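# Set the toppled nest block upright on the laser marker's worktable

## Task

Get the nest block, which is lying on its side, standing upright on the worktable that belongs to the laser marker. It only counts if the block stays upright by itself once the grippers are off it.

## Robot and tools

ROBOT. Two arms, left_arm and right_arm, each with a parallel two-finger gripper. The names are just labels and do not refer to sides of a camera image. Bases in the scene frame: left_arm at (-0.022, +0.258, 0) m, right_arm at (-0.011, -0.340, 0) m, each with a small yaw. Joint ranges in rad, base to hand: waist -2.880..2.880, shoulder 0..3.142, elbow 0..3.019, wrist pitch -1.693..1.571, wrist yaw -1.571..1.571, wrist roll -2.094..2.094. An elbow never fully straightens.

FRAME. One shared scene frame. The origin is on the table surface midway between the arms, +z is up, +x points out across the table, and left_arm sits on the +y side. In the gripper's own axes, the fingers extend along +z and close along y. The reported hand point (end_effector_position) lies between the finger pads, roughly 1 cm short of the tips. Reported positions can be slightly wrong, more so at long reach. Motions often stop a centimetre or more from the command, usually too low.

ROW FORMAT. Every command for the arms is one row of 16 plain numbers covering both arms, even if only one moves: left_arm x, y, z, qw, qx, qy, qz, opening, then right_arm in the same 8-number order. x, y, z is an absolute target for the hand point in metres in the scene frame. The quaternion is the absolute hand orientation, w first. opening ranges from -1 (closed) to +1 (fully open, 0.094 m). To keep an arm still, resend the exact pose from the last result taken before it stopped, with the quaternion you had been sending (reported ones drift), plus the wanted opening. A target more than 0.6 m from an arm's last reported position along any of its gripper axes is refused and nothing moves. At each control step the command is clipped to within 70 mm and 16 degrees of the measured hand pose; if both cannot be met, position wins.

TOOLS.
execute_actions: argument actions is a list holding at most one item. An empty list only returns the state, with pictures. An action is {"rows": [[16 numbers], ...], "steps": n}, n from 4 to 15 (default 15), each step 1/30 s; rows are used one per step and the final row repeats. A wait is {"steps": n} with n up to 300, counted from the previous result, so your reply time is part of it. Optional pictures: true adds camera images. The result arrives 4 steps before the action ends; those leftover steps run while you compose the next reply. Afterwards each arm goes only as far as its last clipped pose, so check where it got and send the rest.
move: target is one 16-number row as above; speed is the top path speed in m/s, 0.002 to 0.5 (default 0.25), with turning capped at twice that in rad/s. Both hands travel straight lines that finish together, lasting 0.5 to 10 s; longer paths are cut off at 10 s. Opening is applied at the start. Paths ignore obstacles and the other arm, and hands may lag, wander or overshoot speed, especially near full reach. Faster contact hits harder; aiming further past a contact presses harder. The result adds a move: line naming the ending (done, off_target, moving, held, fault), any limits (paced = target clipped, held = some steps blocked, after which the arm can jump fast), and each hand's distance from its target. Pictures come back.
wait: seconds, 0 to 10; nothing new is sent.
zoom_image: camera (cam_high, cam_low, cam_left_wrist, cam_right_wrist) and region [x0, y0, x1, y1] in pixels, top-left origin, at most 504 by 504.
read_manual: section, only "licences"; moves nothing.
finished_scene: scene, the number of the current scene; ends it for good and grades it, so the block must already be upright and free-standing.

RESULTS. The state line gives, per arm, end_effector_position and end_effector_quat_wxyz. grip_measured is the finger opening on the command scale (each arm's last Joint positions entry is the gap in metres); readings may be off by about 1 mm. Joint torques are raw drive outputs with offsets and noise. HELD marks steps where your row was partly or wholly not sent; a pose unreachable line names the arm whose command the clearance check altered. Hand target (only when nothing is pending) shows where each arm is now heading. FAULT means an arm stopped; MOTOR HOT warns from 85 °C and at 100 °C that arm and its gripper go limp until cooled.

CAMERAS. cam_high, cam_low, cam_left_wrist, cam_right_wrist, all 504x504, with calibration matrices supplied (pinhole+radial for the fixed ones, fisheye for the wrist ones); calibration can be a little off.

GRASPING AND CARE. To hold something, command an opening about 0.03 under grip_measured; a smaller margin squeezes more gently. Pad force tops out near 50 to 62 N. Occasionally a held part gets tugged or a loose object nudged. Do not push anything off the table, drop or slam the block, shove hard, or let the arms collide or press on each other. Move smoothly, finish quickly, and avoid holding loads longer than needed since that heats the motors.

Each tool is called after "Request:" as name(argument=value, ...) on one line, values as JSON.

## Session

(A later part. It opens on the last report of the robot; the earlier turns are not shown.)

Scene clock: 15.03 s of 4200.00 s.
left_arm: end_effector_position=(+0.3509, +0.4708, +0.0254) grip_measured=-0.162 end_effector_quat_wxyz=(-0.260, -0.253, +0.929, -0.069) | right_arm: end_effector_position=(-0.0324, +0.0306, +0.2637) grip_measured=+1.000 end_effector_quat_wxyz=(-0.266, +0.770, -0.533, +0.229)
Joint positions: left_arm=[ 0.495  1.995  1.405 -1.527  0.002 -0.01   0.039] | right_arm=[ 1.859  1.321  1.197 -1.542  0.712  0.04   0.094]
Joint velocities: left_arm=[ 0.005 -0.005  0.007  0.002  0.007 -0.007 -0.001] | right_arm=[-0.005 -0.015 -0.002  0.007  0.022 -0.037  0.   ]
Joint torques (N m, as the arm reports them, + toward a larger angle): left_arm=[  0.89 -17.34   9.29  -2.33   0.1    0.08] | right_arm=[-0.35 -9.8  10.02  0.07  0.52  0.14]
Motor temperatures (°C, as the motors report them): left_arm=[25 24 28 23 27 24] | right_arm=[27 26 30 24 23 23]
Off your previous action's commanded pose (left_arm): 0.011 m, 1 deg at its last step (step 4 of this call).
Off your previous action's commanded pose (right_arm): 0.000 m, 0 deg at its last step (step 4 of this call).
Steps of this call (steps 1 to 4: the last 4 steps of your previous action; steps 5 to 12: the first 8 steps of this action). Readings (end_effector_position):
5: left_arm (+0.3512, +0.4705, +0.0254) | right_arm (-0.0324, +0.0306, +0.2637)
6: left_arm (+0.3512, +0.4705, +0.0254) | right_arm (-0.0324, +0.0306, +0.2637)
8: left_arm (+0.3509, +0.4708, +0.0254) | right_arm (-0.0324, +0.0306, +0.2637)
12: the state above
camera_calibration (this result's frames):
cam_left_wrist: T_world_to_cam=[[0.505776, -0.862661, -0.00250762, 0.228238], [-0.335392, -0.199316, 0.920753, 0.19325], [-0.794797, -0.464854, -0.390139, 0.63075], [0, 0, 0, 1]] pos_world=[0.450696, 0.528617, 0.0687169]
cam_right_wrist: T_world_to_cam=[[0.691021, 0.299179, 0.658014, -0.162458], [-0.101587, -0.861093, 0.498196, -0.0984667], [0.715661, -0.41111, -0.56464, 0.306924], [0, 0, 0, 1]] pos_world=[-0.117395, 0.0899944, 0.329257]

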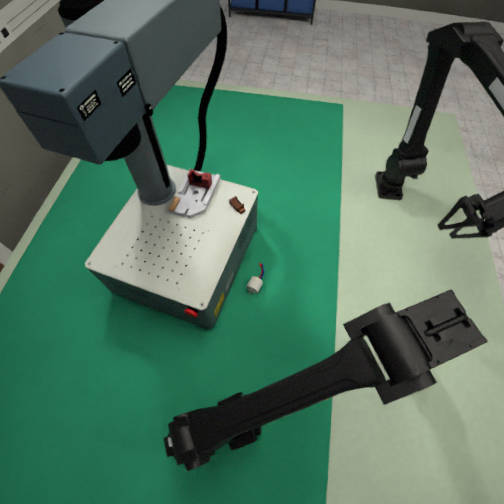

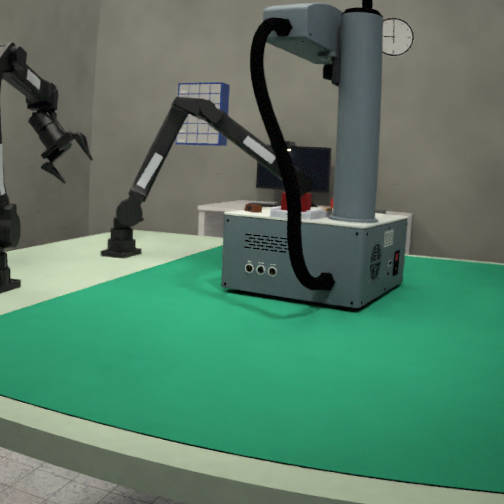

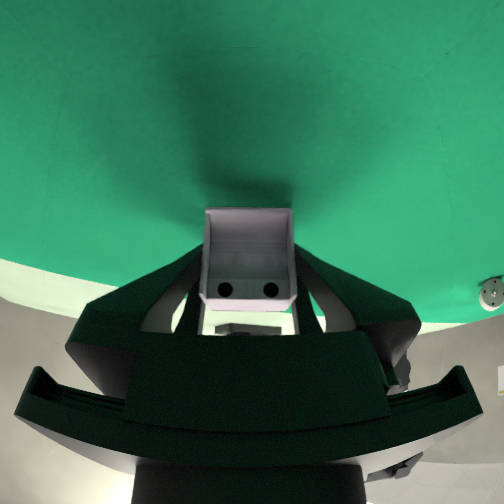

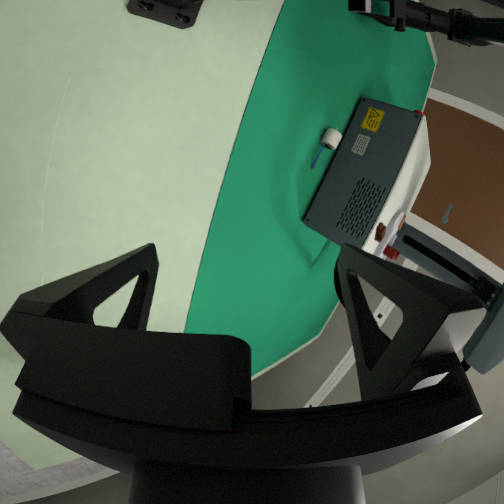

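Request:
move(target=[0.46,0.36,0.33,0.513,0.06,0.855,-0.036,-0.2,-0.0324,0.0306,0.2637,-0.266,0.77,-0.533,0.229,1], speed=0.35)

Request:
move(target=[0.63,0.165,0.275,0.513,0.06,0.855,-0.036,-0.2,-0.0324,0.0306,0.2637,-0.266,0.77,-0.533,0.229,1])

Request:
move(target=[0.638,0.164,0.228,0.513,0.06,0.855,-0.036,-0.2,-0.0324,0.0306,0.2637,-0.266,0.77,-0.533,0.229,1], speed=0.04)

Scene clock: 18.17 s of 4200.00 s.
left_arm: end_effector_position=(+0.4552, +0.3653, +0.3090) grip_measured=-0.162 end_effector_quat_wxyz=(+0.486, +0.052, +0.871, -0.045) | right_arm: end_effector_position=(-0.0324, +0.0306, +0.2637) grip_measured=+1.000 end_effector_quat_wxyz=(-0.266, +0.770, -0.533, +0.229)
Joint positions: left_arm=[ 0.347  1.123  0.967 -0.461  0.443  0.263  0.039] | right_arm=[ 1.859  1.321  1.197 -1.542  0.712  0.04   0.094]
Joint velocities: left_arm=[-0.005 -0.024 -0.017 -0.012 -0.022 -0.037 -0.   ] | right_arm=[-0.015 -0.005 -0.007  0.007  0.022  0.007  0.   ]
Joint torques (N m, as the arm reports them, + toward a larger angle): left_arm=[-0.34 -9.48 11.32  3.08  0.45  0.12] | right_arm=[-0.33 -9.76 10.01  0.06  0.52  0.14]
Motor temperatures (°C, as the motors report them): left_arm=[25 24 28 23 27 25] | right_arm=[27 26 30 24 23 23]
Hand target (left_arm): +0.460, +0.360, +0.329; +0.510, +0.070, +0.856, -0.036
Hand target (right_arm): -0.032, +0.031, +0.264; -0.266, +0.770, -0.533, +0.229
Off your previous action's commanded pose (left_arm): 0.011 m, 1 deg at its last step (step 4 of this call).
Off your previous action's commanded pose (right_arm): 0.000 m, 0 deg at its last step (step 4 of this call).
Off the commanded pose (left_arm): 0.022 m, 4 deg.
Off the commanded pose (right_arm): 0.000 m, 0 deg.
Kept back: nothing.
move: off_target (left_arm)
camera_calibration (this result's frames):
cam_left_wrist: T_world_to_cam=[[-0.135449, -0.990413, 0.0271058, 0.414631], [-0.915666, 0.114683, -0.385231, 0.499047], [0.378429, -0.076999, -0.922422, 0.263943], [0, 0, 0, 1]] pos_world=[0.413238, 0.373747, 0.424477]
cam_right_wrist: T_world_to_cam=[[0.691021, 0.299179, 0.658014, -0.162458], [-0.101587, -0.861093, 0.498196, -0.0984667], [0.715661, -0.41111, -0.56464, 0.306924], [0, 0, 0, 1]] pos_world=[-0.117395, 0.0899944, 0.329257]

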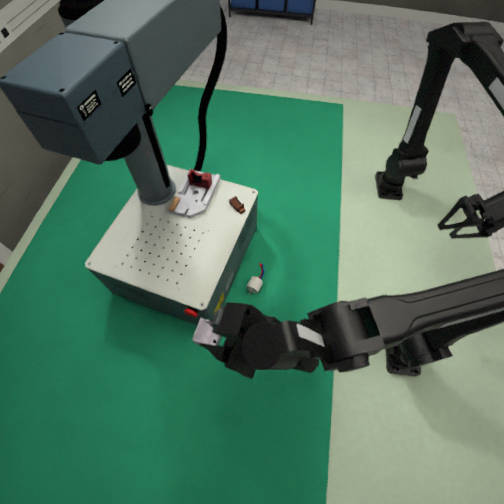

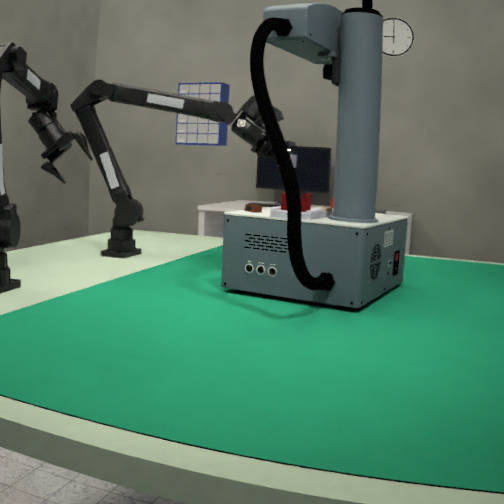

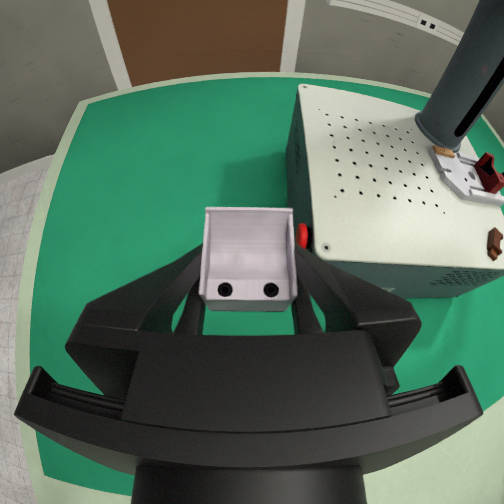

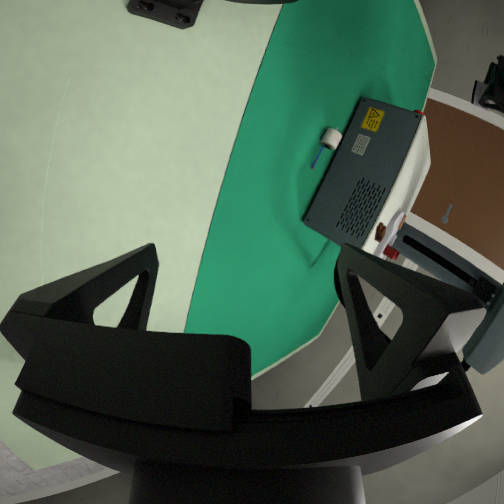

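Scene clock: 19.70 s of 4200.00 s.
left_arm: end_effector_position=(+0.6047, +0.1668, +0.2216) grip_measured=-0.162 end_effector_quat_wxyz=(+0.463, +0.071, +0.883, -0.028) | right_arm: end_effector_position=(-0.0324, +0.0306, +0.2637) grip_measured=+1.000 end_effector_quat_wxyz=(-0.266, +0.770, -0.533, +0.229)
Joint positions: left_arm=[-0.171  1.543  1.142 -0.205 -0.003  0.018  0.039] | right_arm=[ 1.859  1.321  1.197 -1.542  0.712  0.04   0.094]
Joint velocities: left_arm=[-0.005 -0.015 -0.002 -0.007 -0.007  0.007  0.001] | right_arm=[ 0.005 -0.024 -0.007  0.002 -0.022  0.007  0.   ]
Joint torques (N m, as the arm reports them, + toward a larger angle): left_arm=[  1.2  -14.98  15.14   3.1   -0.01  -0.11] | right_arm=[-0.35 -9.82 10.    0.07  0.51  0.15]
Motor temperatures (°C, as the motors report them): left_arm=[25 24 29 23 27 25] | right_arm=[27 26 30 24 23 23]
Hand target (left_arm): +0.625, +0.164, +0.273; +0.511, +0.063, +0.857, -0.033
Hand target (right_arm): -0.032, +0.031, +0.264; -0.266, +0.770, -0.533, +0.229
Off the commanded pose (left_arm): 0.059 m, 7 deg.
Off the commanded pose (right_arm): 0.000 m, 0 deg.
Kept back: nothing.
move: off_target (left_arm)
camera_calibration (this result's frames):
cam_left_wrist: T_world_to_cam=[[-0.151763, -0.988253, -0.0179972, 0.260149], [-0.930872, 0.149026, -0.333568, 0.617126], [0.332332, -0.0338701, -0.942554, 0.136595], [0, 0, 0, 1]] pos_world=[0.568552, 0.169752, 0.339284]
cam_right_wrist: T_world_to_cam=[[0.691021, 0.299179, 0.658014, -0.162458], [-0.101587, -0.861093, 0.498196, -0.0984667], [0.715661, -0.41111, -0.56464, 0.306924], [0, 0, 0, 1]] pos_world=[-0.117395, 0.0899944, 0.329257]

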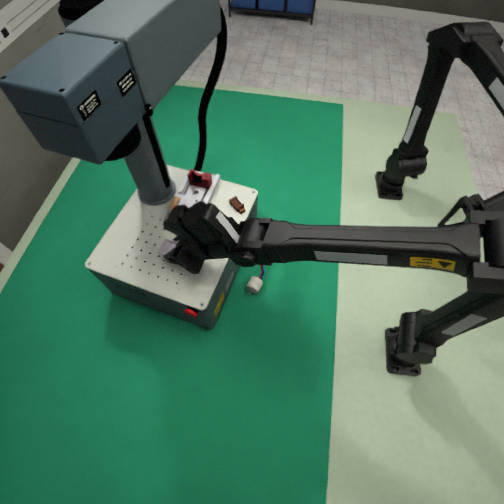

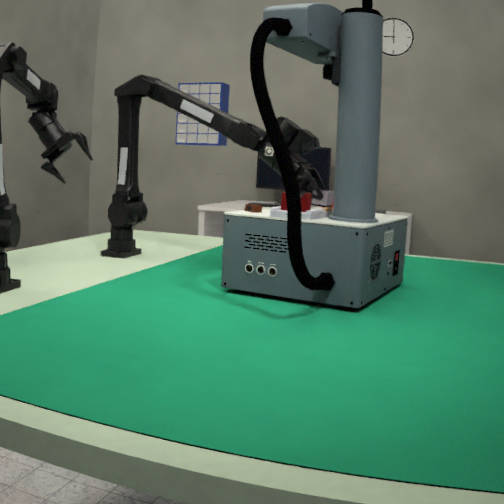

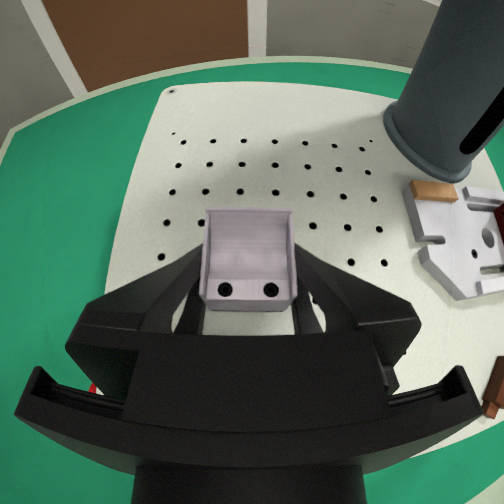

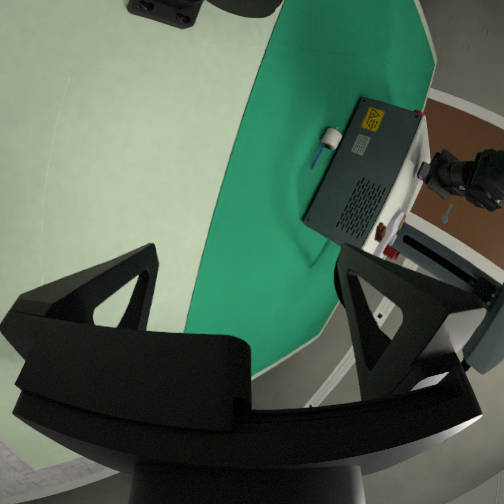

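Scene clock: 21.40 s of 4200.00 s.
left_arm: end_effector_position=(+0.6223, +0.1642, +0.2091) grip_measured=-0.162 end_effector_quat_wxyz=(+0.490, +0.068, +0.869, -0.031) | right_arm: end_effector_position=(-0.0324, +0.0306, +0.2637) grip_measured=+1.000 end_effector_quat_wxyz=(-0.266, +0.770, -0.533, +0.229)
Joint positions: left_arm=[-0.171  1.595  1.131 -0.082 -0.003  0.013  0.039] | right_arm=[ 1.859  1.321  1.197 -1.542  0.712  0.04   0.094]
Joint velocities: left_arm=[-0.015  0.015  0.002  0.002  0.037  0.007 -0.001] | right_arm=[ 0.005 -0.024 -0.017 -0.017 -0.081 -0.022  0.   ]
Joint torques (N m, as the arm reports them, + toward a larger angle): left_arm=[  0.8  -13.88  12.26   3.12   0.25  -0.04] | right_arm=[-0.36 -9.8  10.    0.07  0.51  0.14]
Motor temperatures (°C, as the motors report them): left_arm=[25 24 29 23 27 25] | right_arm=[27 26 30 24 23 23]
Hand target (left_arm): +0.637, +0.164, +0.228; +0.513, +0.061, +0.855, -0.036
Hand target (right_arm): -0.032, +0.031, +0.264; -0.266, +0.770, -0.533, +0.229
Off the commanded pose (left_arm): 0.025 m, 3 deg.
Off the commanded pose (right_arm): 0.000 m, 0 deg.
Kept back: nothing.
move: off_target (left_arm)
camera_calibration (this result's frames):
cam_left_wrist: T_world_to_cam=[[-0.148256, -0.988854, -0.0137097, 0.257028], [-0.909611, 0.14179, -0.390517, 0.629561], [0.388108, -0.0454261, -0.920494, 0.0815179], [0, 0, 0, 1]] pos_world=[0.579124, 0.168601, 0.324415]
cam_right_wrist: T_world_to_cam=[[0.691021, 0.299179, 0.658014, -0.162458], [-0.101587, -0.861093, 0.498196, -0.0984667], [0.715661, -0.41111, -0.56464, 0.306924], [0, 0, 0, 1]] pos_world=[-0.117395, 0.0899944, 0.329257]

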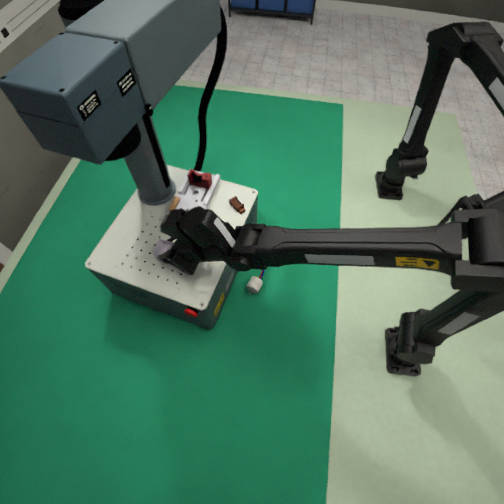

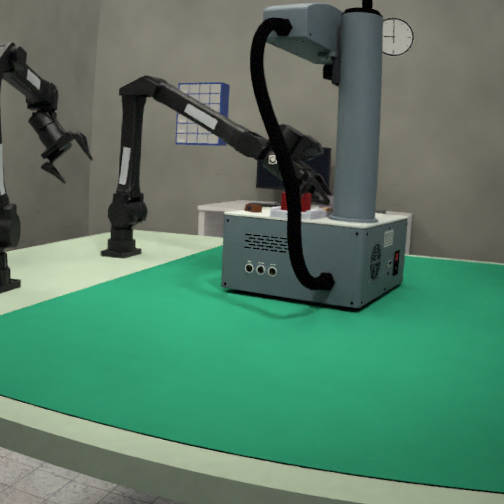

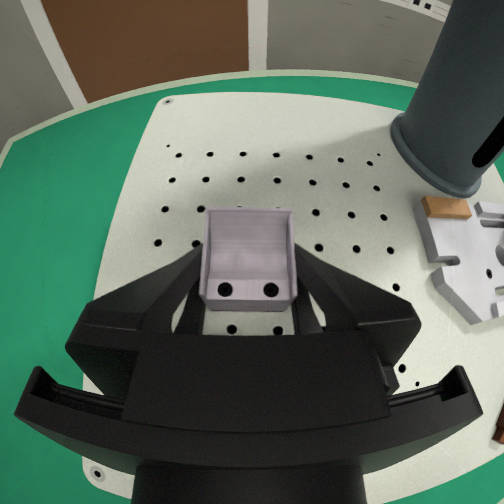

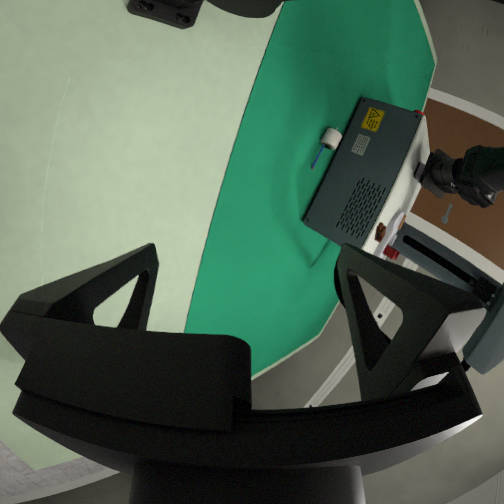

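Seated and level.

Request:
execute_actions(actions=[{"rows":[[0.635,0.164,0.231,0.513,0.06,0.855,-0.036,0.3,-0.0324,0.0306,0.2637,-0.266,0.77,-0.533,0.229,1]],"steps":8}])

Request:
move(target=[0.55,0.176,0.3,0.513,0.06,0.855,-0.036,0.3,-0.0324,0.0306,0.2637,-0.266,0.77,-0.533,0.229,1])

Scene clock: 21.67 s of 4200.00 s.
left_arm: end_effector_position=(+0.6223, +0.1642, +0.2091) grip_measured=+0.294 end_effector_quat_wxyz=(+0.490, +0.067, +0.869, -0.031) | right_arm: end_effector_position=(-0.0324, +0.0306, +0.2637) grip_measured=+1.000 end_effector_quat_wxyz=(-0.266, +0.770, -0.533, +0.229)
Joint positions: left_arm=[-0.171  1.595  1.131 -0.082 -0.003  0.013  0.061] | right_arm=[ 1.859  1.321  1.197 -1.542  0.712  0.04   0.094]
Joint velocities: left_arm=[-0.034 -0.005 -0.012 -0.002 -0.022 -0.081  0.008] | right_arm=[-0.005 -0.015 -0.007 -0.007 -0.066  0.007  0.   ]
Joint torques (N m, as the arm reports them, + toward a larger angle): left_arm=[  1.11 -14.85  12.07   2.86   0.18  -0.06] | right_arm=[-0.35 -9.81 10.01  0.05  0.51  0.15]
Motor temperatures (°C, as the motors report them): left_arm=[25 24 29 23 27 25] | right_arm=[27 26 30 24 23 23]
Steps of this call (steps 1 to 4: nothing new was sent; steps 5 to 8: the first 4 steps of this action). Readings (end_effector_position):
5: left_arm (+0.6223, +0.1642, +0.2091) | right_arm (-0.0324, +0.0306, +0.2637)
6: left_arm (+0.6223, +0.1642, +0.2091) | right_arm (-0.0324, +0.0306, +0.2637)
8: the state above

Scene clock: 23.10 s of 4200.00 s.
left_arm: end_effector_position=(+0.5498, +0.1747, +0.3020) grip_measured=+0.298 end_effector_quat_wxyz=(+0.519, +0.066, +0.852, -0.033) | right_arm: end_effector_position=(-0.0324, +0.0306, +0.2637) grip_measured=+1.000 end_effector_quat_wxyz=(-0.266, +0.770, -0.533, +0.229)
Joint positions: left_arm=[-0.171  1.311  1.049 -0.216 -0.003  0.013  0.061] | right_arm=[ 1.859  1.321  1.197 -1.542  0.712  0.04   0.094]
Joint velocities: left_arm=[ 0.005 -0.005  0.012 -0.022 -0.051  0.022  0.001] | right_arm=[-0.024 -0.005 -0.007 -0.012  0.037  0.007  0.   ]
Joint torques (N m, as the arm reports them, + toward a larger angle): left_arm=[  1.23 -10.85  10.82   0.82   0.2   -0.08] | right_arm=[-0.31 -9.81 10.    0.06  0.52  0.15]
Motor temperatures (°C, as the motors report them): left_arm=[25 24 29 23 27 25] | right_arm=[27 26 30 24 23 23]
Hand target (left_arm): +0.551, +0.176, +0.301; +0.513, +0.060, +0.855, -0.036
Hand target (right_arm): -0.032, +0.031, +0.264; -0.266, +0.770, -0.533, +0.229
Off your previous action's commanded pose (left_arm): 0.025 m, 3 deg at its last step (step 4 of this call).
Off your previous action's commanded pose (right_arm): 0.000 m, 0 deg at its last step (step 4 of this call).
Off the commanded pose (left_arm): 0.002 m, 1 deg.
Off the commanded pose (right_arm): 0.000 m, 0 deg.
Kept back: nothing.
move: done
camera_calibration (this result's frames):
cam_left_wrist: T_world_to_cam=[[-0.147157, -0.989019, -0.0136635, 0.257361], [-0.881505, 0.137401, -0.45174, 0.60225], [0.448657, -0.0544325, -0.892045, 0.155339], [0, 0, 0, 1]] pos_world=[0.499065, 0.180241, 0.414146]
cam_right_wrist: T_world_to_cam=[[0.691021, 0.299179, 0.658014, -0.162458], [-0.101587, -0.861093, 0.498196, -0.0984667], [0.715661, -0.41111, -0.56464, 0.306924], [0, 0, 0, 1]] pos_world=[-0.117395, 0.0899944, 0.329257]

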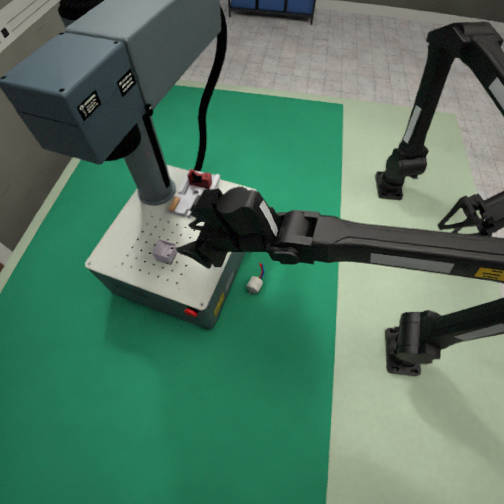

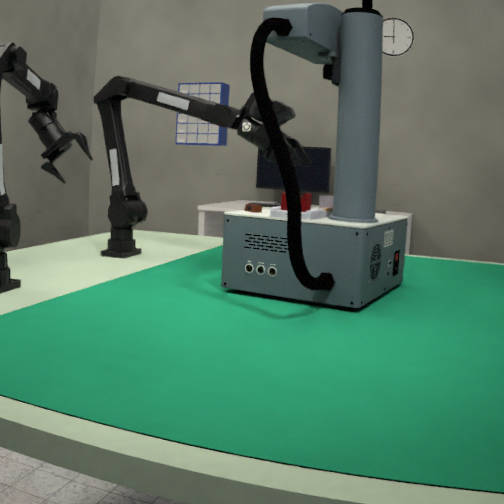

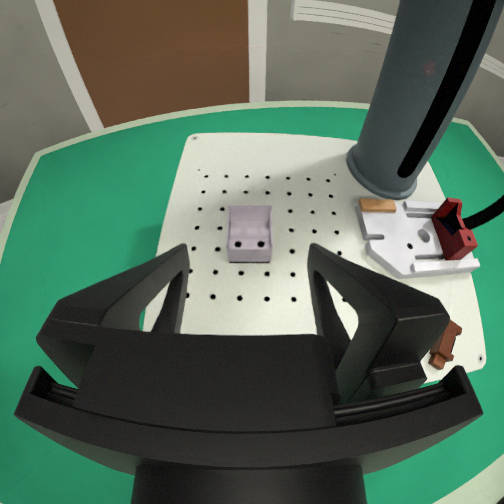

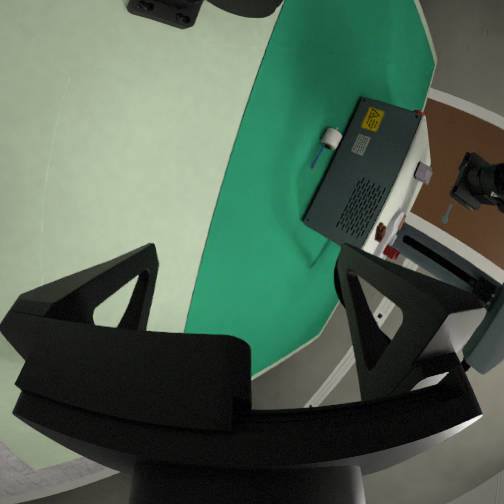

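Request:
finished_scene(scene=2)

The scene is finished: the task was done.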